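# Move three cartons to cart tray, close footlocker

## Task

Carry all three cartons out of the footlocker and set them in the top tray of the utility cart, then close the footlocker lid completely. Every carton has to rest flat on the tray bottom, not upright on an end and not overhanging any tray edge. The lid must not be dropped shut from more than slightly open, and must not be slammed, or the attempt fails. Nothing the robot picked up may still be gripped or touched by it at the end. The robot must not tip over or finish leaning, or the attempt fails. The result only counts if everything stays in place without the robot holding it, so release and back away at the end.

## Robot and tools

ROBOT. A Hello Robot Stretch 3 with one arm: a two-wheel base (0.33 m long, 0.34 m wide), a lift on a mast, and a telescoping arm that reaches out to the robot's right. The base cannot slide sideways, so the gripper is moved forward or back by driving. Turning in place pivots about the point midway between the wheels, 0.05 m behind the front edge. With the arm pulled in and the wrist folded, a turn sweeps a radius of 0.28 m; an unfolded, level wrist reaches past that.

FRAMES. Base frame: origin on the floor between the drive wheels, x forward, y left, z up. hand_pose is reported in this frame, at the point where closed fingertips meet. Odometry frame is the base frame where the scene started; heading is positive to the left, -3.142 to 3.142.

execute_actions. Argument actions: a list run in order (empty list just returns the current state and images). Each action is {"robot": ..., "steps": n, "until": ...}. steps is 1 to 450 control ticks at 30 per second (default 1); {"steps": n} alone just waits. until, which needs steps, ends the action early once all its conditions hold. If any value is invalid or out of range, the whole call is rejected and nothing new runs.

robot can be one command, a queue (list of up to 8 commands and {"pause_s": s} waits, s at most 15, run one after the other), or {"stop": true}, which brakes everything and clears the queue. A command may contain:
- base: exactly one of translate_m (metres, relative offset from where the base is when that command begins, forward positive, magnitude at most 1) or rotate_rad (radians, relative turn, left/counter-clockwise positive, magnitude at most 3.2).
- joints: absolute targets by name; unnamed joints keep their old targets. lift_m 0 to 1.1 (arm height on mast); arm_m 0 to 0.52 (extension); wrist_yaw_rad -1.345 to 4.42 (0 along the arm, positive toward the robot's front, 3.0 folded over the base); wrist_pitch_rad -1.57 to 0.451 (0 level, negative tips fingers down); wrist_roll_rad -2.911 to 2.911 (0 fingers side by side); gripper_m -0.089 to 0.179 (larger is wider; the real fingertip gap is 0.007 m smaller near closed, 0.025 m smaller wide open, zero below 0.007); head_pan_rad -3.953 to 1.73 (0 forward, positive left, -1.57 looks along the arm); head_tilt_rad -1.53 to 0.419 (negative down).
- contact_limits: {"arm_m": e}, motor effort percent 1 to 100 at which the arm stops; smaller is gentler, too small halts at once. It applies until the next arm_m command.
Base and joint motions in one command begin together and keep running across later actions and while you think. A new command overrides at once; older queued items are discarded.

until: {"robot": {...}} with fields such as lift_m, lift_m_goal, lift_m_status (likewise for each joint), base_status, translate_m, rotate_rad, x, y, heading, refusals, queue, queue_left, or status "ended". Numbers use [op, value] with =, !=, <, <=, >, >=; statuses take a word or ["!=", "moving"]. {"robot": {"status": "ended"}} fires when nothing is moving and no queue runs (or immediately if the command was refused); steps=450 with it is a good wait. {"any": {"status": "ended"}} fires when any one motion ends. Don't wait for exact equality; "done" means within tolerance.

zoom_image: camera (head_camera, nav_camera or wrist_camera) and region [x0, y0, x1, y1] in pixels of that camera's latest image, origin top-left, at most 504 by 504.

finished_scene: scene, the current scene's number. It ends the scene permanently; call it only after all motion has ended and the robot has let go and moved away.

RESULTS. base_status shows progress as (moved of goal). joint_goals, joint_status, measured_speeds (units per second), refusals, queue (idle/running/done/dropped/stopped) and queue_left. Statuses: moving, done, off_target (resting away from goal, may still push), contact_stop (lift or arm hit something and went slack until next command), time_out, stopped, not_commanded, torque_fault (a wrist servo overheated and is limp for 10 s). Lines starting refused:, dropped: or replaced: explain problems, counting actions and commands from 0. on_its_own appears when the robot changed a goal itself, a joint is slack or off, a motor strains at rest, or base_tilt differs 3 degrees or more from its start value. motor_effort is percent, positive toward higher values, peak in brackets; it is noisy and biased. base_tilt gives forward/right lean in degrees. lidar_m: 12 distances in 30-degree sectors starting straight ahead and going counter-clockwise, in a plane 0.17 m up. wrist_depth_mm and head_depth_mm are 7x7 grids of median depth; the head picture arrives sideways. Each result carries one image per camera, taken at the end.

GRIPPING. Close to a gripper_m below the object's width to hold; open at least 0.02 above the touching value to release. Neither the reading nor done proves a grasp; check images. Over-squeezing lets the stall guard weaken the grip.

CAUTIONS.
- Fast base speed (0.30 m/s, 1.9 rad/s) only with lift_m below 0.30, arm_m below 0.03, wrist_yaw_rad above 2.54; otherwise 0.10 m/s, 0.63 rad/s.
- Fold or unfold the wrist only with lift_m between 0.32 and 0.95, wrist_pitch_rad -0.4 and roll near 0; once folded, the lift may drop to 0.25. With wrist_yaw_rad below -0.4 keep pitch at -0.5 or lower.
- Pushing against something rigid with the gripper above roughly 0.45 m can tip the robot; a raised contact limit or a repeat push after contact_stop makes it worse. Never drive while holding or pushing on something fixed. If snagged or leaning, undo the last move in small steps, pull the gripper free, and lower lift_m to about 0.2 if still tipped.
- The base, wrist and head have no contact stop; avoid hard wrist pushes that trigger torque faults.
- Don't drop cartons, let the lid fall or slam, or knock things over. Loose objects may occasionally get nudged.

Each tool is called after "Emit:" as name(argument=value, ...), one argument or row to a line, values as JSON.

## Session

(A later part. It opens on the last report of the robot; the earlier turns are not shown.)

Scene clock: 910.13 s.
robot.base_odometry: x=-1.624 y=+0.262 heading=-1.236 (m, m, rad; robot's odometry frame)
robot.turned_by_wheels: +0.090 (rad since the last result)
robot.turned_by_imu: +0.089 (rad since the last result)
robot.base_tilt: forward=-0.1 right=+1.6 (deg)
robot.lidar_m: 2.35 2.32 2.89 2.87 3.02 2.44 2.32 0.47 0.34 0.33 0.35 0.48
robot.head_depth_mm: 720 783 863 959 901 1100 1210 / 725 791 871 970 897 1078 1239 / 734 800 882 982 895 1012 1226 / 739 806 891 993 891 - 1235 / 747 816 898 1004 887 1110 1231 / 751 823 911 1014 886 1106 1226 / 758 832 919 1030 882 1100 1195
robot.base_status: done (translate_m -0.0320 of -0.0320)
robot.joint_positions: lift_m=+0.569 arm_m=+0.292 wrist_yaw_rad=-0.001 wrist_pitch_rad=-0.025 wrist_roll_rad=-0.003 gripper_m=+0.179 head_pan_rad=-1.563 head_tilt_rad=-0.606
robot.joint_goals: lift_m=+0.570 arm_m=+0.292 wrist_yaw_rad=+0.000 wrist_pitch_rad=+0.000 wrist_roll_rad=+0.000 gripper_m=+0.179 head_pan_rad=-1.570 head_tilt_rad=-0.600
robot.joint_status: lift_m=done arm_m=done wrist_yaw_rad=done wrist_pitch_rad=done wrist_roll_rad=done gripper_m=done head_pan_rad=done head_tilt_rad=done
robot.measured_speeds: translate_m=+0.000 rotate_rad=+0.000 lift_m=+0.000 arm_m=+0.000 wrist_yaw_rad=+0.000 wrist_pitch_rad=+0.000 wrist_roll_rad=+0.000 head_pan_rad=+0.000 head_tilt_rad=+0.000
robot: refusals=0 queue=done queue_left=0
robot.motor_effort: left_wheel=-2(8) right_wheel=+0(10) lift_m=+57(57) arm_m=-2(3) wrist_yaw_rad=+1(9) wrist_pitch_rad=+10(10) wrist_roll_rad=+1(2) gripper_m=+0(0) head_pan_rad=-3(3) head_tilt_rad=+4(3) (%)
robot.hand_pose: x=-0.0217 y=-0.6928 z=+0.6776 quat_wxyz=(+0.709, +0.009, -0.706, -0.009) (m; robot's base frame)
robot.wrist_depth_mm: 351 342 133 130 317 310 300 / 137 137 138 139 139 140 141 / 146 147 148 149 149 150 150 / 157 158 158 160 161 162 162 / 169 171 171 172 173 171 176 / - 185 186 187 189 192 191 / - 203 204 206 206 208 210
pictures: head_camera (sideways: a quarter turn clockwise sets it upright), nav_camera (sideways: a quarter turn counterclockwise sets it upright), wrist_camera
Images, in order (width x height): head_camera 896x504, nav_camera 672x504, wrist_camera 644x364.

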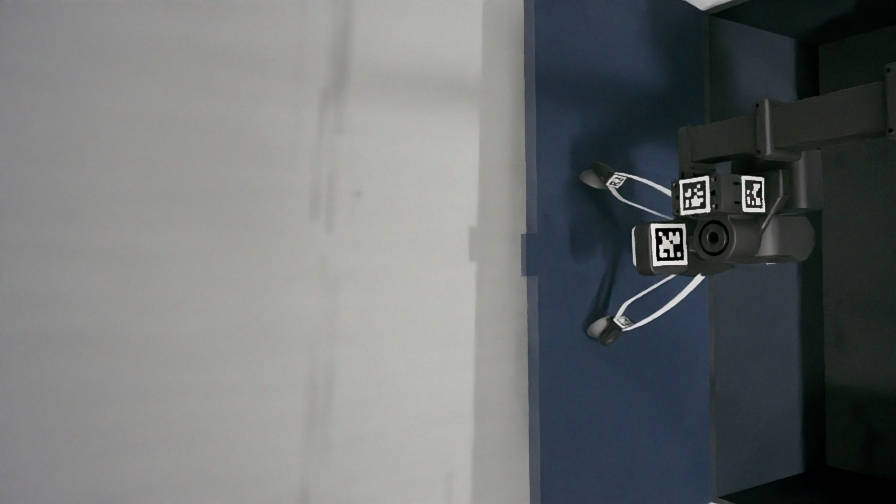

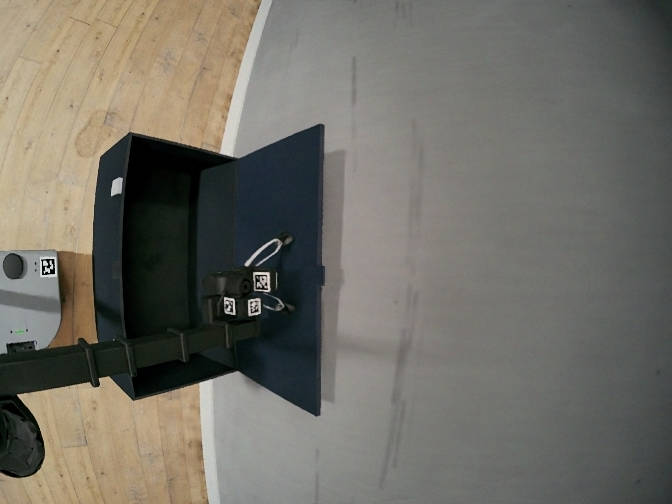

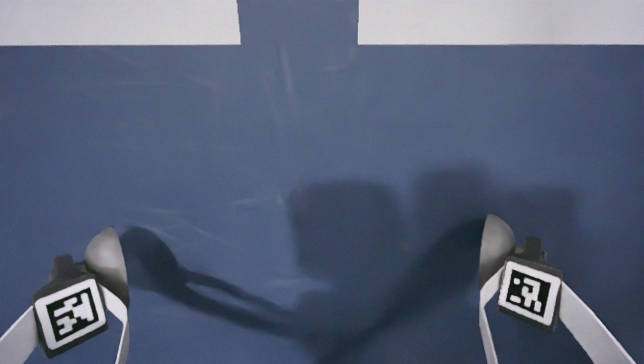

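Emit:
execute_actions(
  actions=[
    {"robot":{"joints":{"gripper_m":0.035,"arm_m":0.282}},"steps":90,"until":{"robot":{"status":"ended"}}},
    {"robot":{"joints":{"lift_m":0.615,"arm_m":0.288,"wrist_pitch_rad":-0.2}},"steps":28},
    {"robot":{"joints":{"lift_m":0.665,"arm_m":0.30,"wrist_pitch_rad":-0.4}},"steps":30},
    {"robot":{"joints":{"arm_m":0.265}},"steps":25},
    {"robot":{"joints":{"arm_m":0.23}},"steps":40,"until":{"robot":{"status":"ended"}}},
  ],
)

Scene clock: 928.00 s.
robot.base_odometry: x=-1.624 y=+0.262 heading=-1.236 (m, m, rad; robot's odometry frame)
robot.turned_by_wheels: +0.000 (rad since the last result)
robot.turned_by_imu: +0.002 (rad since the last result)
robot.base_tilt: forward=+0.0 right=+1.7 (deg)
robot.lidar_m: 2.35 2.32 2.88 2.88 3.02 2.43 2.32 0.46 0.34 0.33 0.35 0.48
robot.head_depth_mm: 720 786 863 958 1040 1099 1155 / 725 791 874 970 1053 923 - / 733 799 881 980 1065 - 1212 / 739 806 892 994 1080 - 1223 / 744 814 900 1008 1096 1091 1230 / 751 824 910 1014 1111 1080 1225 / 759 834 920 1030 1125 1076 1197
robot.base_status: done (translate_m -0.0320 of -0.0320)
robot.joint_positions: lift_m=+0.664 arm_m=+0.230 wrist_yaw_rad=-0.002 wrist_pitch_rad=-0.448 wrist_roll_rad=-0.002 gripper_m=+0.035 head_pan_rad=-1.563 head_tilt_rad=-0.606
robot.joint_goals: lift_m=+0.665 arm_m=+0.230 wrist_yaw_rad=+0.000 wrist_pitch_rad=-0.400 wrist_roll_rad=+0.000 gripper_m=+0.035 head_pan_rad=-1.570 head_tilt_rad=-0.600
robot.joint_status: lift_m=done arm_m=done wrist_yaw_rad=done wrist_pitch_rad=done wrist_roll_rad=done gripper_m=done head_pan_rad=done head_tilt_rad=done
robot.measured_speeds: translate_m=+0.000 rotate_rad=+0.000 lift_m=+0.000 arm_m=+0.000 wrist_yaw_rad=+0.000 wrist_pitch_rad=+0.000 wrist_roll_rad=+0.000 head_pan_rad=+0.000 head_tilt_rad=+0.000
robot: refusals=0 queue=done queue_left=0
robot.motor_effort: left_wheel=-3(4) right_wheel=+3(5) lift_m=+58(59) arm_m=-3(5) wrist_yaw_rad=+2(8) wrist_pitch_rad=+19(20) wrist_roll_rad=+1(1) gripper_m=+0(86) head_pan_rad=-3(3) head_tilt_rad=+2(3) (%)
robot.hand_pose: x=-0.0220 y=-0.5958 z=+0.6705 quat_wxyz=(+0.690, +0.157, -0.688, -0.158) (m; robot's base frame)
robot.wrist_depth_mm: 400 390 383 370 357 351 345 / 445 428 404 390 393 382 371 / 118 118 113 108 120 120 121 / 139 140 141 141 142 143 143 / 200 202 187 188 205 206 207 / 359 361 - 368 348 378 380 / 508 531 542 549 545 543 631
pictures: head_camera (sideways: a quarter turn clockwise sets it upright), nav_camera (sideways: a quarter turn counterclockwise sets it upright), wrist_camera
Images, in order (width x height): head_camera 896x504, nav_camera 672x504, wrist_camera 644x364.

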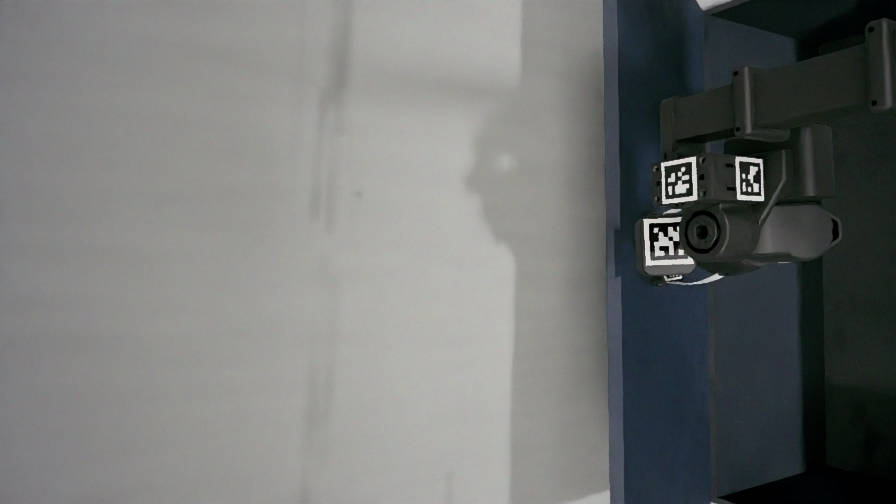

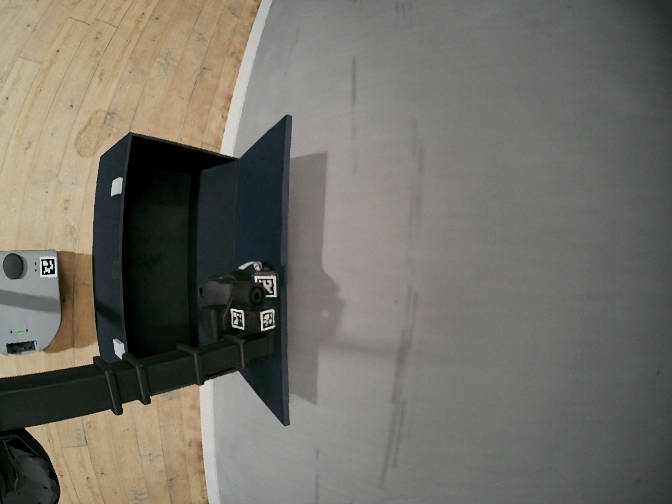

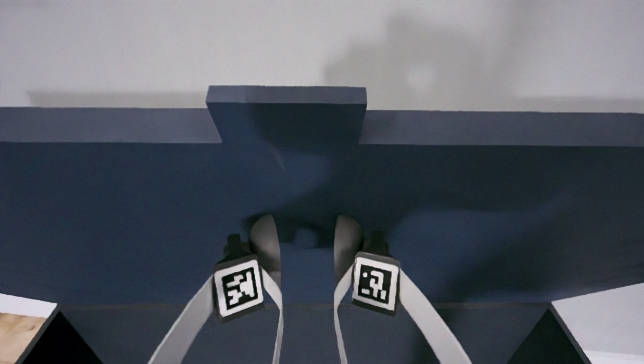

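Emit:
execute_actions(
  actions=[
    {"robot":{"base":{"translate_m":0.005},"joints":{"lift_m":0.655,"arm_m":0.18}},"steps":28},
    {"robot":{"joints":{"lift_m":0.65,"arm_m":0.135}},"steps":28},
    {"robot":{"joints":{"lift_m":0.64,"arm_m":0.118,"wrist_pitch_rad":-0.5}},"steps":24},
    {"robot":{"joints":{"lift_m":0.615,"arm_m":0.093,"head_tilt_rad":-0.9}},"steps":40,"until":{"robot":{"status":"ended"}}},
  ],
)

Scene clock: 939.80 s.
robot.base_odometry: x=-1.623 y=+0.257 heading=-1.236 (m, m, rad; robot's odometry frame)
robot.turned_by_wheels: +0.000 (rad since the last result)
robot.turned_by_imu: +0.001 (rad since the last result)
robot.base_tilt: forward=+0.0 right=+1.7 (deg)
robot.lidar_m: 2.35 2.31 2.88 2.88 3.04 2.44 2.31 0.46 0.34 0.33 0.35 0.48
robot.head_depth_mm: 764 877 1015 1158 926 1220 1077 / 773 882 1029 1162 925 - 1113 / 778 893 1040 1181 928 - 1110 / 786 899 1052 1197 842 1239 1101 / 795 912 1069 1217 932 1256 1092 / 801 920 1081 1232 937 1254 1089 / 811 932 1094 1288 937 1213 1092
robot.base_status: done (translate_m +0.0050 of +0.0050)
robot.joint_positions: lift_m=+0.615 arm_m=+0.093 wrist_yaw_rad=+0.000 wrist_pitch_rad=-0.561 wrist_roll_rad=-0.001 gripper_m=+0.035 head_pan_rad=-1.563 head_tilt_rad=-0.889
robot.joint_goals: lift_m=+0.615 arm_m=+0.093 wrist_yaw_rad=+0.000 wrist_pitch_rad=-0.500 wrist_roll_rad=+0.000 gripper_m=+0.035 head_pan_rad=-1.570 head_tilt_rad=-0.900
robot.joint_status: lift_m=done arm_m=done wrist_yaw_rad=done wrist_pitch_rad=off_target wrist_roll_rad=done gripper_m=done head_pan_rad=done head_tilt_rad=done
robot.measured_speeds: translate_m=+0.000 rotate_rad=+0.000 lift_m=+0.000 arm_m=+0.000 wrist_yaw_rad=+0.000 wrist_pitch_rad=+0.000 wrist_roll_rad=+0.000 head_pan_rad=+0.000 head_tilt_rad=+0.000
robot: refusals=0 queue=done queue_left=0
robot.motor_effort: left_wheel=-3(6) right_wheel=+3(9) lift_m=+29(59) arm_m=-3(2) wrist_yaw_rad=+0(7) wrist_pitch_rad=+25(25) wrist_roll_rad=+0(1) gripper_m=+1(2) head_pan_rad=-3(3) head_tilt_rad=-5(21) (%)
robot.hand_pose: x=-0.0216 y=-0.4424 z=+0.5973 quat_wxyz=(+0.680, +0.196, -0.679, -0.196) (m; robot's base frame)
robot.wrist_depth_mm: 556 532 520 505 491 475 463 / 624 605 584 566 542 532 520 / 700 678 659 634 613 596 583 / 277 166 174 184 195 207 222 / 526 638 638 396 670 574 731 / 485 698 - 750 749 613 763 / 473 656 668 668 682 620 438
pictures: head_camera (sideways: a quarter turn clockwise sets it upright), nav_camera (sideways: a quarter turn counterclockwise sets it upright), wrist_camera
Images, in order (width x height): head_camera 896x504, nav_camera 672x504, wrist_camera 644x364.

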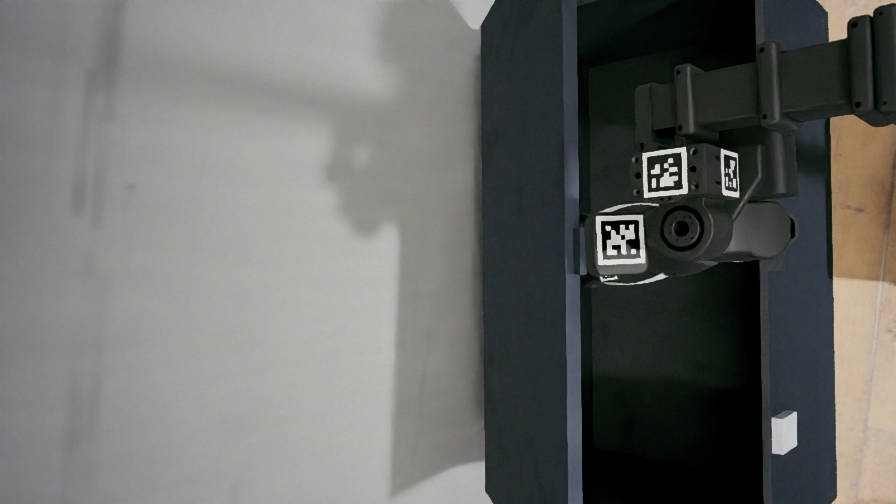

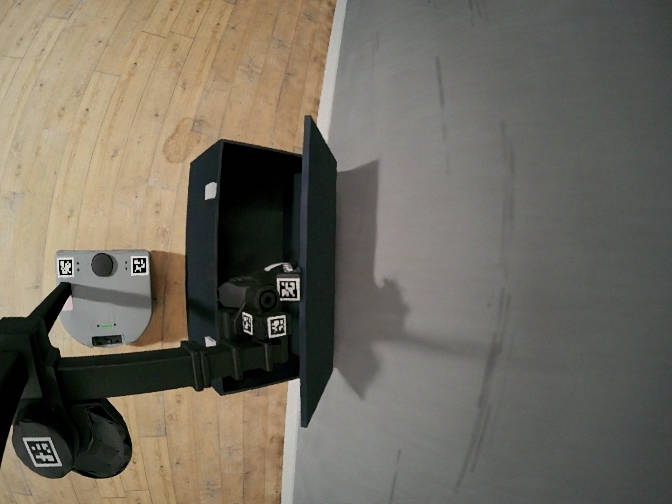

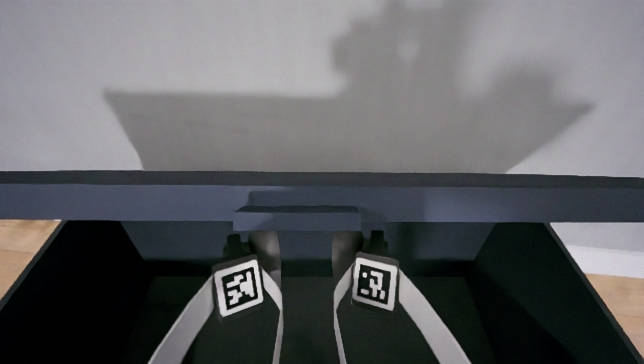

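Emit:
execute_actions(
  actions=[
    {"robot":{"base":{"translate_m":0.003},"joints":{"lift_m":0.59,"arm_m":0.076,"wrist_pitch_rad":-0.6}},"steps":26},
    {"robot":{"joints":{"lift_m":0.56,"arm_m":0.056}},"steps":26},
    {"robot":{"joints":{"lift_m":0.53,"arm_m":0.044,"wrist_pitch_rad":-0.68}},"steps":26},
    {"robot":{"joints":{"lift_m":0.50,"arm_m":0.034}},"steps":40,"until":{"robot":{"status":"ended"}}},
  ],
)

Scene clock: 950.17 s.
robot.base_odometry: x=-1.622 y=+0.254 heading=-1.236 (m, m, rad; robot's odometry frame)
robot.turned_by_wheels: +0.000 (rad since the last result)
robot.turned_by_imu: +0.001 (rad since the last result)
robot.base_tilt: forward=+0.0 right=+1.7 (deg)
robot.lidar_m: 2.34 2.31 2.88 2.88 3.02 2.44 2.32 0.47 0.34 0.33 0.35 0.48
robot.head_depth_mm: 766 874 1017 1176 985 873 1094 / 773 882 1027 1178 986 873 - / 781 892 1042 1184 984 870 - / 789 901 1055 1194 987 849 1086 / 796 911 1068 1252 986 872 1093 / 804 922 1084 1273 984 873 1090 / 808 928 1092 1295 985 872 1089
robot.base_status: done (translate_m +0.0030 of +0.0030)
robot.joint_positions: lift_m=+0.500 arm_m=+0.034 wrist_yaw_rad=+0.002 wrist_pitch_rad=-0.757 wrist_roll_rad=-0.003 gripper_m=+0.035 head_pan_rad=-1.563 head_tilt_rad=-0.889
robot.joint_goals: lift_m=+0.500 arm_m=+0.034 wrist_yaw_rad=+0.000 wrist_pitch_rad=-0.680 wrist_roll_rad=+0.000 gripper_m=+0.035 head_pan_rad=-1.570 head_tilt_rad=-0.900
robot.joint_status: lift_m=done arm_m=done wrist_yaw_rad=done wrist_pitch_rad=off_target wrist_roll_rad=done gripper_m=done head_pan_rad=done head_tilt_rad=done
robot.measured_speeds: translate_m=+0.000 rotate_rad=+0.000 lift_m=+0.000 arm_m=+0.000 wrist_yaw_rad=+0.000 wrist_pitch_rad=+0.000 wrist_roll_rad=+0.000 head_pan_rad=+0.000 head_tilt_rad=+0.000
robot: refusals=0 queue=done queue_left=0
robot.motor_effort: left_wheel=-3(4) right_wheel=+2(6) lift_m=+28(22) arm_m=+0(3) wrist_yaw_rad=-2(2) wrist_pitch_rad=+32(31) wrist_roll_rad=+1(1) gripper_m=+0(1) head_pan_rad=-3(3) head_tilt_rad=-5(4) (%)
robot.hand_pose: x=-0.0213 y=-0.3486 z=+0.4456 quat_wxyz=(+0.658, +0.262, -0.655, -0.261) (m; robot's base frame)
robot.wrist_depth_mm: 384 396 412 425 449 473 540 / 246 252 256 265 270 278 288 / 182 184 188 190 194 199 203 / 144 145 148 150 152 154 157 / 463 591 148 135 621 571 384 / 478 561 - 566 584 569 415 / 258 276 278 243 283 285 254
pictures: head_camera (sideways: a quarter turn clockwise sets it upright), nav_camera (sideways: a quarter turn counterclockwise sets it upright), wrist_camera
Images, in order (width x height): head_camera 896x504, nav_camera 672x504, wrist_camera 644x364.

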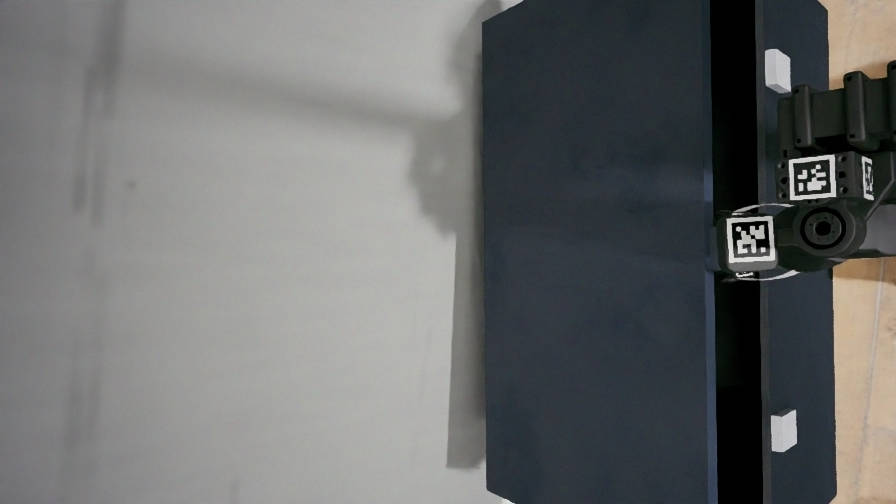

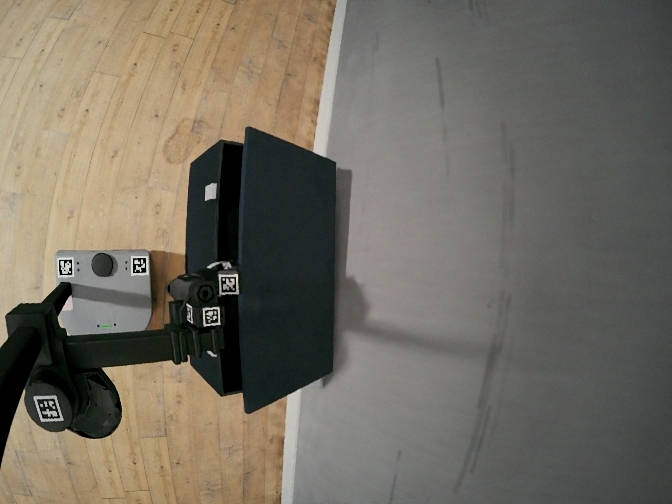

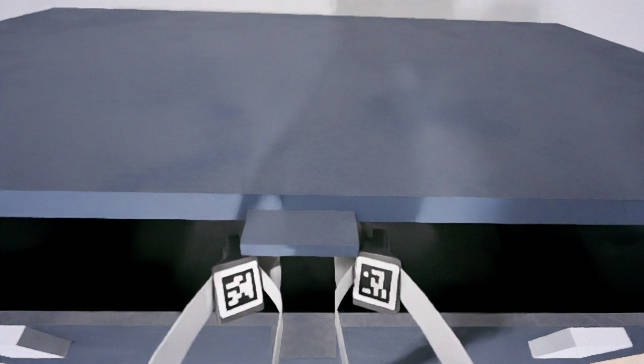

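Good. Continue.

Emit:
execute_actions(
  actions=[
    {"robot":{"joints":{"arm_m":0.032,"wrist_pitch_rad":-0.8,"head_tilt_rad":-1.1}},"steps":26},
    {"robot":{"joints":{"lift_m":0.475,"arm_m":0.028,"wrist_pitch_rad":-0.85}},"steps":28},
    {"robot":{"joints":{"lift_m":0.455,"arm_m":0.021}},"steps":40,"until":{"robot":{"status":"ended"}}},
  ],
)

Scene clock: 957.80 s.
robot.base_odometry: x=-1.622 y=+0.254 heading=-1.236 (m, m, rad; robot's odometry frame)
robot.turned_by_wheels: +0.000 (rad since the last result)
robot.turned_by_imu: +0.001 (rad since the last result)
robot.base_tilt: forward=+0.0 right=+1.6 (deg)
robot.lidar_m: 2.34 2.31 2.88 2.88 3.03 2.45 2.32 0.47 0.34 0.33 0.35 0.48
robot.head_depth_mm: 842 1000 1152 1027 952 1195 1112 / 855 1012 1164 1028 954 1194 - / 861 1023 1179 1029 951 - - / 868 1035 1195 1023 926 1190 - / 878 1046 1216 1022 950 1186 1105 / 889 1059 1232 1021 943 1187 1105 / 898 1079 1253 1021 946 1181 1105
robot.base_status: done (translate_m +0.0030 of +0.0030)
robot.joint_positions: lift_m=+0.455 arm_m=+0.021 wrist_yaw_rad=+0.002 wrist_pitch_rad=-0.889 wrist_roll_rad=-0.003 gripper_m=+0.035 head_pan_rad=-1.563 head_tilt_rad=-1.086
robot.joint_goals: lift_m=+0.455 arm_m=+0.021 wrist_yaw_rad=+0.000 wrist_pitch_rad=-0.850 wrist_roll_rad=+0.000 gripper_m=+0.035 head_pan_rad=-1.570 head_tilt_rad=-1.100
robot.joint_status: lift_m=done arm_m=done wrist_yaw_rad=done wrist_pitch_rad=done wrist_roll_rad=done gripper_m=done head_pan_rad=done head_tilt_rad=done
robot.measured_speeds: translate_m=+0.000 rotate_rad=+0.000 lift_m=+0.000 arm_m=+0.000 wrist_yaw_rad=+0.000 wrist_pitch_rad=+0.000 wrist_roll_rad=+0.000 head_pan_rad=+0.000 head_tilt_rad=+0.000
robot: refusals=0 queue=done queue_left=0
robot.motor_effort: left_wheel=-3(3) right_wheel=+2(3) lift_m=+30(34) arm_m=-3(3) wrist_yaw_rad=-2(2) wrist_pitch_rad=+16(32) wrist_roll_rad=+1(1) gripper_m=-1(0) head_pan_rad=-3(4) head_tilt_rad=-6(23) (%)
robot.hand_pose: x=-0.0214 y=-0.3091 z=+0.3799 quat_wxyz=(+0.640, +0.305, -0.637, -0.303) (m; robot's base frame)
robot.wrist_depth_mm: 222 224 230 234 240 246 252 / 189 191 195 197 202 205 209 / 164 165 169 171 174 177 180 / 292 160 157 158 162 163 166 / 235 235 216 206 236 236 226 / 371 372 - 370 346 370 375 / 467 471 476 483 477 491 496
pictures: head_camera (sideways: a quarter turn clockwise sets it upright), nav_camera (sideways: a quarter turn counterclockwise sets it upright), wrist_camera
Images, in order (width x height): head_camera 896x504, nav_camera 672x504, wrist_camera 644x364.

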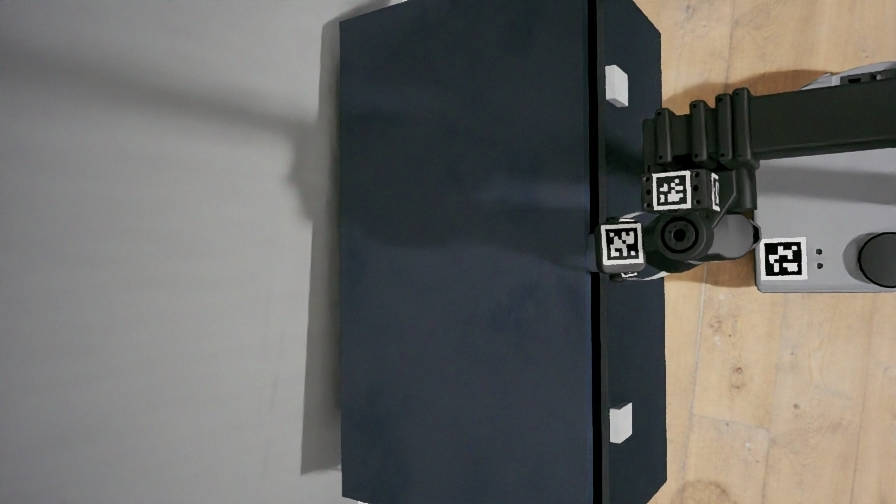

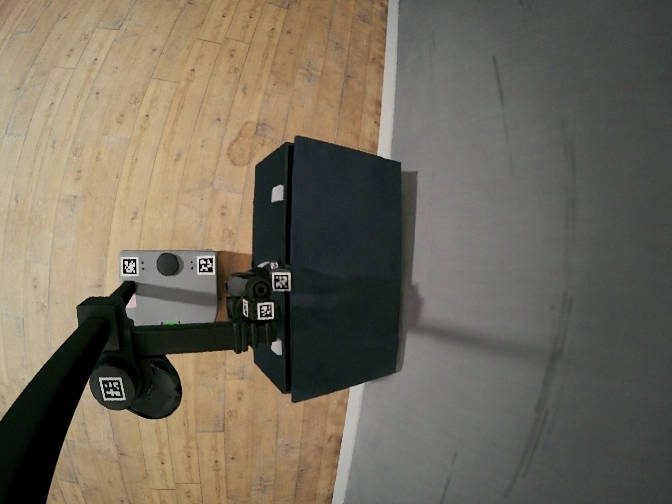

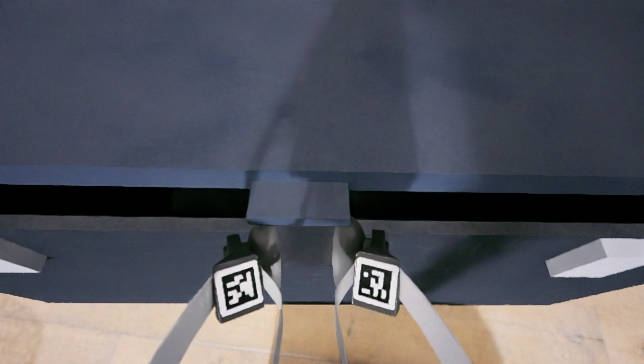

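Emit:
execute_actions(
  actions=[
    {"robot":{"joints":{"lift_m":0.445}},"steps":20},
    {"robot":{"joints":{"lift_m":0.435}},"steps":30,"until":{"robot":{"status":"ended"}}},
  ],
)

Scene clock: 964.33 s.
robot.base_odometry: x=-1.622 y=+0.254 heading=-1.236 (m, m, rad; robot's odometry frame)
robot.turned_by_wheels: +0.000 (rad since the last result)
robot.turned_by_imu: +0.001 (rad since the last result)
robot.base_tilt: forward=+0.0 right=+1.7 (deg)
robot.lidar_m: 2.35 2.31 2.88 2.87 3.04 2.44 2.31 0.46 0.34 0.33 0.35 0.48
robot.head_depth_mm: 844 999 1153 1042 958 1195 1110 / 850 1009 1164 1040 953 1191 - / 861 1026 1181 1041 950 - - / 869 1036 1198 1035 935 1185 - / 878 1048 1216 1037 950 1183 1106 / 889 1060 1235 1036 948 1189 1105 / 897 1079 1257 1033 945 1185 1102
robot.base_status: done (translate_m +0.0030 of +0.0030)
robot.joint_positions: lift_m=+0.435 arm_m=+0.021 wrist_yaw_rad=+0.002 wrist_pitch_rad=-0.898 wrist_roll_rad=-0.003 gripper_m=+0.035 head_pan_rad=-1.563 head_tilt_rad=-1.086
robot.joint_goals: lift_m=+0.435 arm_m=+0.021 wrist_yaw_rad=+0.000 wrist_pitch_rad=-0.850 wrist_roll_rad=+0.000 gripper_m=+0.035 head_pan_rad=-1.570 head_tilt_rad=-1.100
robot.joint_status: lift_m=done arm_m=done wrist_yaw_rad=done wrist_pitch_rad=done wrist_roll_rad=done gripper_m=done head_pan_rad=done head_tilt_rad=done
robot.measured_speeds: translate_m=+0.000 rotate_rad=+0.000 lift_m=+0.000 arm_m=+0.000 wrist_yaw_rad=+0.000 wrist_pitch_rad=+0.000 wrist_roll_rad=+0.000 head_pan_rad=+0.000 head_tilt_rad=+0.000
robot: refusals=0 queue=done queue_left=0
robot.motor_effort: left_wheel=-3(3) right_wheel=+2(2) lift_m=+30(32) arm_m=-3(3) wrist_yaw_rad=-2(3) wrist_pitch_rad=+19(20) wrist_roll_rad=+1(1) gripper_m=+0(0) head_pan_rad=-3(3) head_tilt_rad=-6(7) (%)
robot.hand_pose: x=-0.0214 y=-0.3072 z=+0.3587 quat_wxyz=(+0.638, +0.308, -0.636, -0.306) (m; robot's base frame)
robot.wrist_depth_mm: 208 211 216 219 224 228 234 / 181 184 187 190 192 197 201 / 161 163 166 168 171 173 175 / 160 160 156 156 161 162 163 / 224 222 207 188 223 224 208 / 394 393 - 388 366 395 399 / 450 452 452 464 468 473 474
pictures: head_camera (sideways: a quarter turn clockwise sets it upright), nav_camera (sideways: a quarter turn counterclockwise sets it upright), wrist_camera
Images, in order (width x height): head_camera 896x504, nav_camera 672x504, wrist_camera 644x364.

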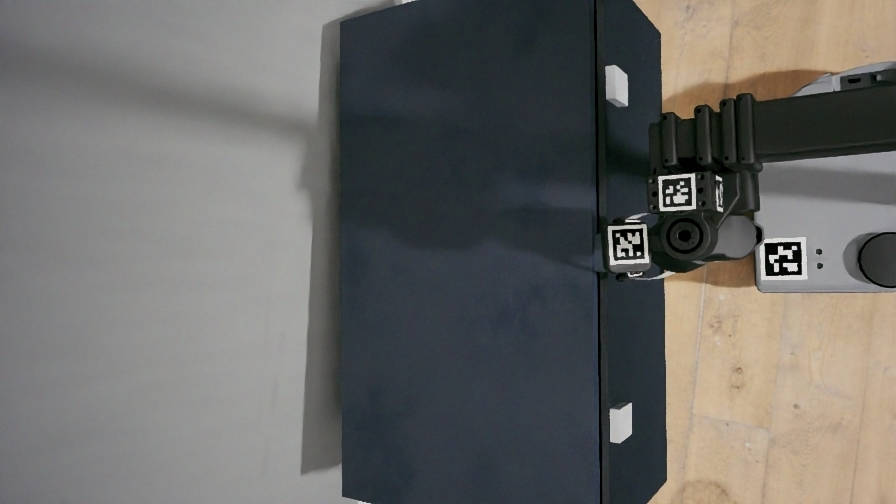

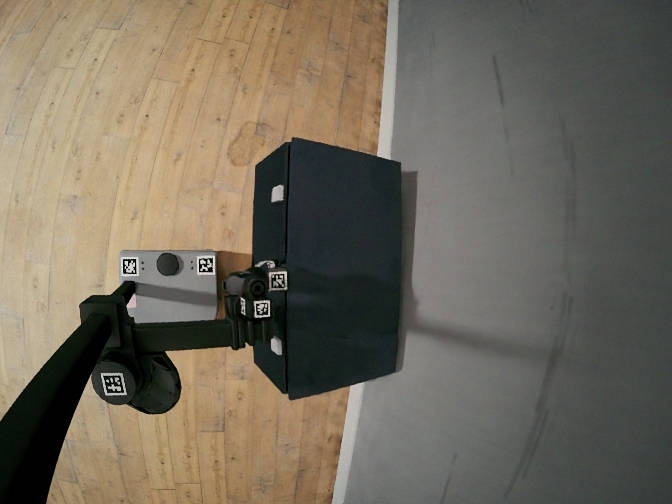

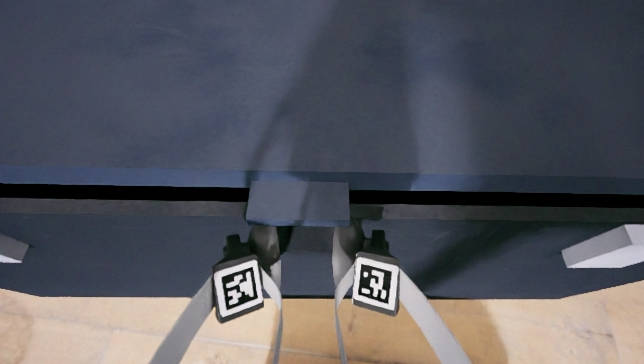

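Still lowering well; gap ≈2 cm.

Emit:
execute_actions(
  actions=[
    {"robot":{"joints":{"lift_m":0.426}},"steps":20},
    {"robot":{"joints":{"lift_m":0.418}},"steps":30,"until":{"robot":{"status":"ended"}}},
  ],
)

Scene clock: 971.70 s.
robot.base_odometry: x=-1.622 y=+0.254 heading=-1.236 (m, m, rad; robot's odometry frame)
robot.turned_by_wheels: +0.000 (rad since the last result)
robot.turned_by_imu: +0.001 (rad since the last result)
robot.base_tilt: forward=+0.0 right=+1.6 (deg)
robot.lidar_m: 2.34 2.31 2.87 2.87 3.05 2.43 2.31 0.47 0.35 0.33 0.35 0.48
robot.head_depth_mm: 845 1000 1157 1046 956 1193 1113 / 851 1012 1166 1040 958 1190 - / 862 1026 1183 1044 955 - - / 871 1034 1200 1039 939 1190 - / 879 1048 1217 1038 951 1188 1108 / 888 1064 1235 1036 949 1183 1108 / 899 1074 1256 1033 949 1183 1102
robot.base_status: done (translate_m +0.0030 of +0.0030)
robot.joint_positions: lift_m=+0.428 arm_m=+0.021 wrist_yaw_rad=+0.007 wrist_pitch_rad=-0.883 wrist_roll_rad=+0.000 gripper_m=+0.035 head_pan_rad=-1.563 head_tilt_rad=-1.087
robot.joint_goals: lift_m=+0.428 arm_m=+0.021 wrist_yaw_rad=+0.000 wrist_pitch_rad=-0.850 wrist_roll_rad=+0.000 gripper_m=+0.035 head_pan_rad=-1.570 head_tilt_rad=-1.100
robot.joint_status: lift_m=contact_stop arm_m=done wrist_yaw_rad=done wrist_pitch_rad=done wrist_roll_rad=done gripper_m=done head_pan_rad=done head_tilt_rad=done
robot.measured_speeds: translate_m=+0.000 rotate_rad=+0.000 lift_m=+0.001 arm_m=+0.000 wrist_yaw_rad=+0.010 wrist_pitch_rad=+0.024 wrist_roll_rad=+0.000 head_pan_rad=+0.000 head_tilt_rad=+0.000
robot: refusals=0 queue=dropped queue_left=0
robot.on_its_own: lift_m is slack since a contact_stop, until your next command for it (your +0.418 is given up)
robot.motor_effort: left_wheel=-2(3) right_wheel=+1(2) lift_m=+33(44) arm_m=+3(3) wrist_yaw_rad=-8(8) wrist_pitch_rad=+13(20) wrist_roll_rad=+0(1) gripper_m=-1(2) head_pan_rad=-3(3) head_tilt_rad=-6(6) (%)
robot.hand_pose: x=-0.0206 y=-0.3096 z=+0.3531 quat_wxyz=(+0.640, +0.305, -0.638, -0.300) (m; robot's base frame)
robot.wrist_depth_mm: 208 211 214 219 223 227 231 / 181 183 186 189 192 194 198 / 160 161 163 165 169 170 172 / 158 157 154 155 157 159 160 / 217 218 200 185 214 214 210 / 370 367 - 363 318 363 358 / 443 447 451 456 460 465 470
pictures: head_camera (sideways: a quarter turn clockwise sets it upright), nav_camera (sideways: a quarter turn counterclockwise sets it upright), wrist_camera
replaced: robot.lift_m: its motion had ended contact_stop
Images, in order (width x height): head_camera 896x504, nav_camera 672x504, wrist_camera 644x364.

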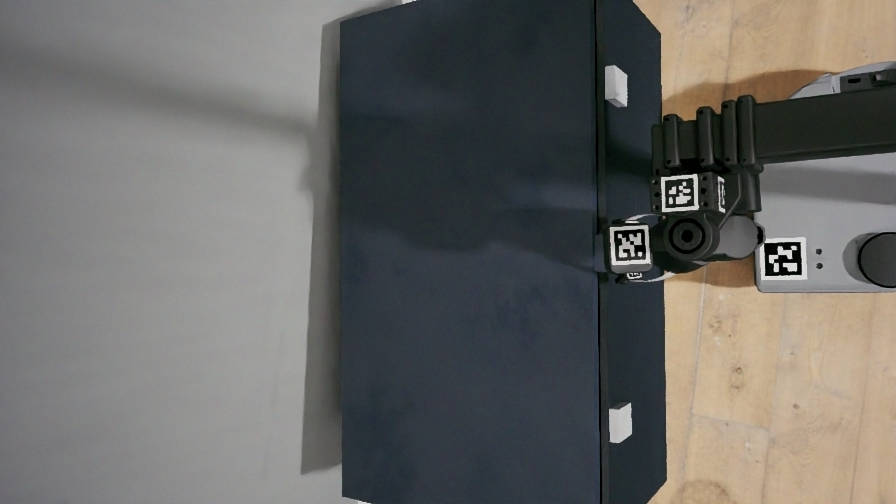

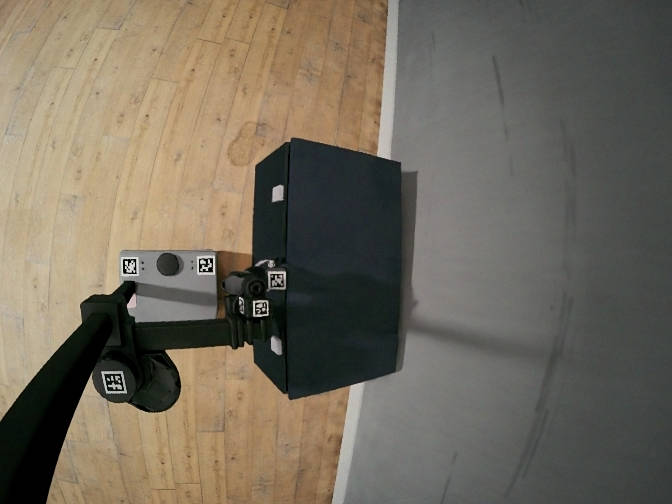

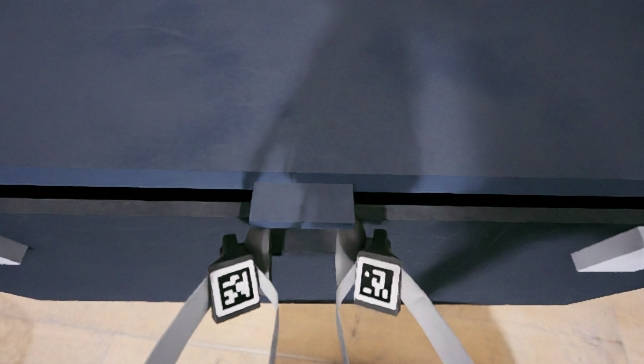

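As in scene 1; withdraw gradually.

Emit:
execute_actions(
  actions=[
    {"robot":{"joints":{"lift_m":0.428,"arm_m":0.016}},"steps":18},
    {"robot":{"joints":{"lift_m":0.427,"arm_m":0.012}},"steps":18},
    {"robot":{"joints":{"lift_m":0.425,"arm_m":0.009}},"steps":18},
    {"robot":{"joints":{"lift_m":0.423,"arm_m":0.006}},"steps":18},
  ],
)

Scene clock: 986.40 s.
robot.base_odometry: x=-1.622 y=+0.254 heading=-1.236 (m, m, rad; robot's odometry frame)
robot.turned_by_wheels: +0.000 (rad since the last result)
robot.turned_by_imu: +0.001 (rad since the last result)
robot.base_tilt: forward=+0.0 right=+1.6 (deg)
robot.lidar_m: 2.35 2.31 2.88 2.87 3.04 2.44 2.32 0.46 0.35 0.33 0.35 0.48
robot.head_depth_mm: 844 999 1157 1062 986 1193 1107 / 852 1010 1168 1062 984 1202 - / 862 1023 1182 1060 983 1196 - / 870 1035 1202 1062 971 1196 - / 878 1048 1218 1056 972 1187 1102 / 886 1059 1239 1054 966 1189 1105 / 898 1075 1253 1054 963 1181 1102
robot.base_status: done (translate_m +0.0030 of +0.0030)
robot.joint_positions: lift_m=+0.424 arm_m=+0.006 wrist_yaw_rad=+0.002 wrist_pitch_rad=-0.884 wrist_roll_rad=+0.000 gripper_m=+0.035 head_pan_rad=-1.563 head_tilt_rad=-1.087
robot.joint_goals: lift_m=+0.423 arm_m=+0.006 wrist_yaw_rad=+0.000 wrist_pitch_rad=-0.850 wrist_roll_rad=+0.000 gripper_m=+0.035 head_pan_rad=-1.570 head_tilt_rad=-1.100
robot.joint_status: lift_m=done arm_m=done wrist_yaw_rad=done wrist_pitch_rad=done wrist_roll_rad=done gripper_m=done head_pan_rad=done head_tilt_rad=done
robot.measured_speeds: translate_m=+0.000 rotate_rad=+0.000 lift_m=+0.000 arm_m=+0.000 wrist_yaw_rad=+0.000 wrist_pitch_rad=+0.000 wrist_roll_rad=+0.000 head_pan_rad=+0.000 head_tilt_rad=+0.000
robot: refusals=0 queue=done queue_left=0
robot.motor_effort: left_wheel=-2(2) right_wheel=+1(1) lift_m=+23(39) arm_m=-2(5) wrist_yaw_rad=-2(9) wrist_pitch_rad=+14(31) wrist_roll_rad=+0(0) gripper_m=-1(2) head_pan_rad=-3(3) head_tilt_rad=-5(6) (%)
robot.hand_pose: x=-0.0213 y=-0.2951 z=+0.3489 quat_wxyz=(+0.640, +0.303, -0.639, -0.302) (m; robot's base frame)
robot.wrist_depth_mm: 239 243 246 250 254 261 265 / 213 216 219 223 224 229 232 / 193 194 196 200 202 206 207 / 182 184 186 186 192 194 194 / 254 255 236 255 256 256 238 / 428 432 - 430 405 436 488 / 442 451 447 450 456 461 460
pictures: head_camera (sideways: a quarter turn clockwise sets it upright), nav_camera (sideways: a quarter turn counterclockwise sets it upright), wrist_camera
Images, in order (width x height): head_camera 896x504, nav_camera 672x504, wrist_camera 644x364.

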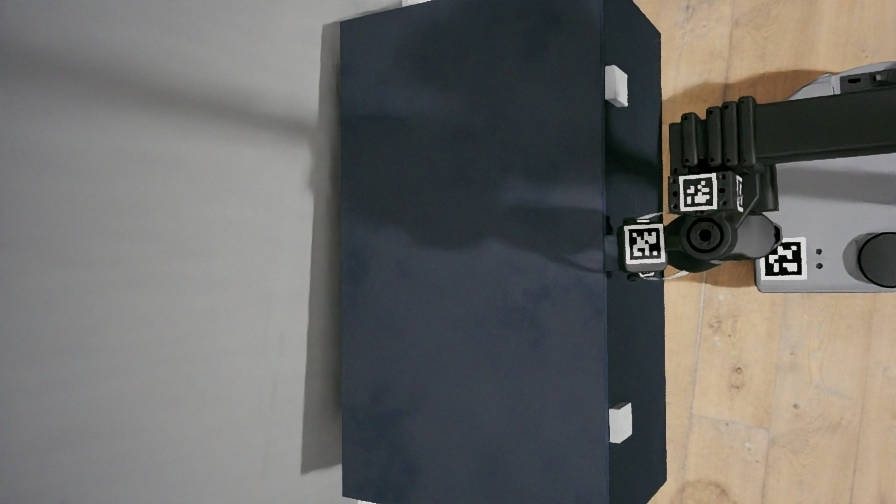

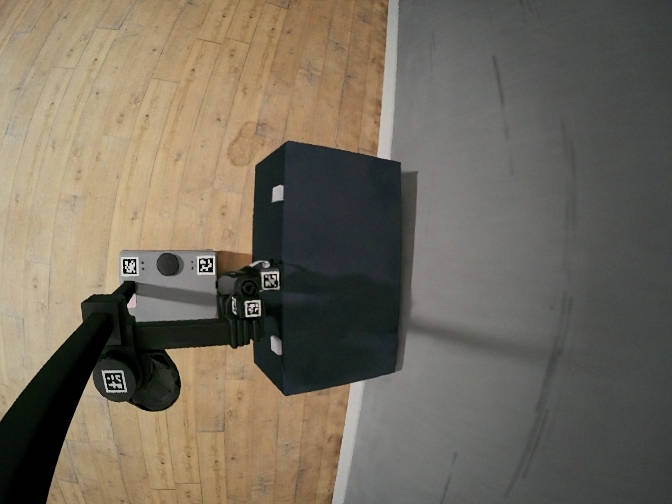

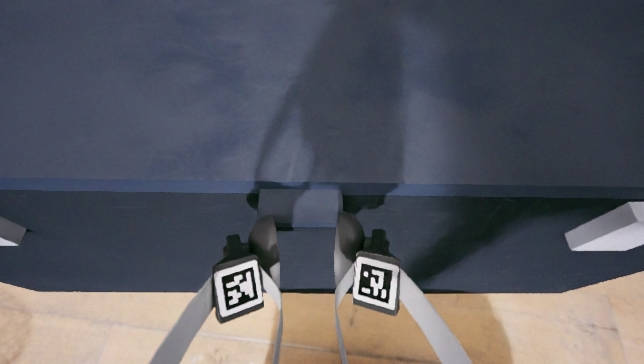

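Lid is shut. Clear away.

Emit:
execute_actions(
  actions=[
    {"robot":[{"joints":{"arm_m":0.0,"wrist_pitch_rad":-1.15}},{"joints":{"lift_m":0.62,"head_pan_rad":-2.2,"head_tilt_rad":-0.7}}],"steps":200,"until":{"robot":{"status":"ended"}}},
  ],
)

Scene clock: 996.00 s.
robot.base_odometry: x=-1.622 y=+0.254 heading=-1.236 (m, m, rad; robot's odometry frame)
robot.turned_by_wheels: +0.000 (rad since the last result)
robot.turned_by_imu: +0.001 (rad since the last result)
robot.base_tilt: forward=-0.1 right=+1.6 (deg)
robot.lidar_m: 2.34 2.32 2.87 2.87 3.02 2.44 2.32 0.46 0.34 0.33 0.35 0.49
robot.head_depth_mm: 1035 1178 1358 1610 1683 1417 1220 / 977 1094 1255 1455 1640 1413 1222 / 920 1028 1163 1343 1555 1412 991 / 871 968 1087 1241 1444 1031 905 / 826 911 1017 1153 1261 1033 887 / 787 864 958 1076 1186 1032 889 / 750 821 905 1010 1139 1031 889
robot.base_status: done (translate_m +0.0030 of +0.0030)
robot.joint_positions: lift_m=+0.619 arm_m=+0.000 wrist_yaw_rad=+0.002 wrist_pitch_rad=-1.153 wrist_roll_rad=+0.000 gripper_m=+0.035 head_pan_rad=-2.193 head_tilt_rad=-0.705
robot.joint_goals: lift_m=+0.620 arm_m=+0.000 wrist_yaw_rad=+0.000 wrist_pitch_rad=-1.150 wrist_roll_rad=+0.000 gripper_m=+0.035 head_pan_rad=-2.200 head_tilt_rad=-0.700
robot.joint_status: lift_m=done arm_m=done wrist_yaw_rad=done wrist_pitch_rad=done wrist_roll_rad=done gripper_m=done head_pan_rad=done head_tilt_rad=done
robot.measured_speeds: translate_m=+0.000 rotate_rad=+0.000 lift_m=+0.000 arm_m=+0.000 wrist_yaw_rad=+0.000 wrist_pitch_rad=+0.000 wrist_roll_rad=+0.000 head_pan_rad=+0.000 head_tilt_rad=+0.000
robot: refusals=0 queue=done queue_left=0
robot.motor_effort: left_wheel=-2(2) right_wheel=+1(1) lift_m=+56(57) arm_m=-3(5) wrist_yaw_rad=-2(2) wrist_pitch_rad=+1(13) wrist_roll_rad=+0(0) gripper_m=+0(0) head_pan_rad=-3(33) head_tilt_rad=+2(19) (%)
robot.hand_pose: x=-0.0215 y=-0.2272 z=+0.5142 quat_wxyz=(+0.593, +0.386, -0.592, -0.385) (m; robot's base frame)
robot.wrist_depth_mm: 367 372 376 385 389 399 408 / 357 355 359 369 374 379 386 / 340 342 349 358 358 363 371 / 472 464 460 457 454 410 719 / 637 651 653 666 668 680 694 / 620 622 - 649 650 660 662 / 591 604 605 - - 634 638
pictures: head_camera (sideways: a quarter turn clockwise sets it upright), nav_camera (sideways: a quarter turn counterclockwise sets it upright), wrist_camera
Images, in order (width x height): head_camera 896x504, nav_camera 672x504, wrist_camera 644x364.

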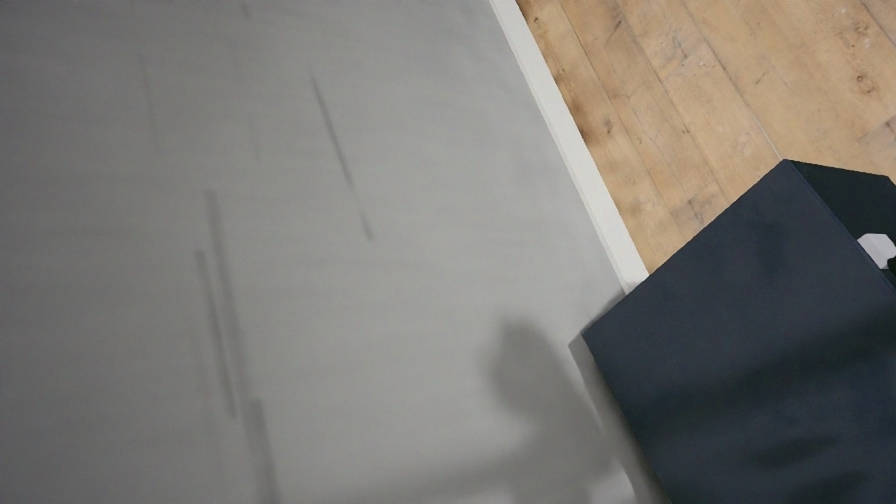

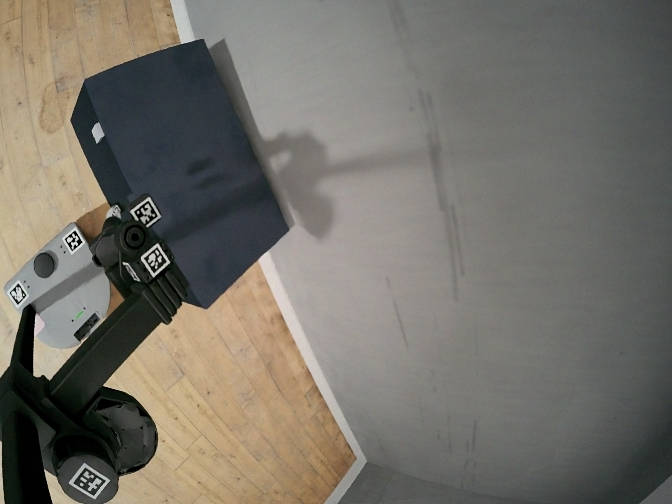

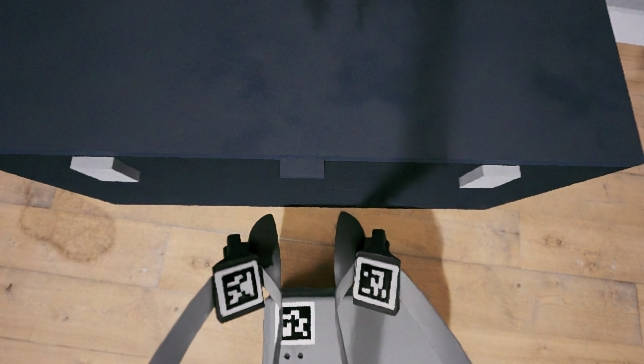

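Emit:
finished_scene(
  scene=2,
)

The scene is finished: the task was done.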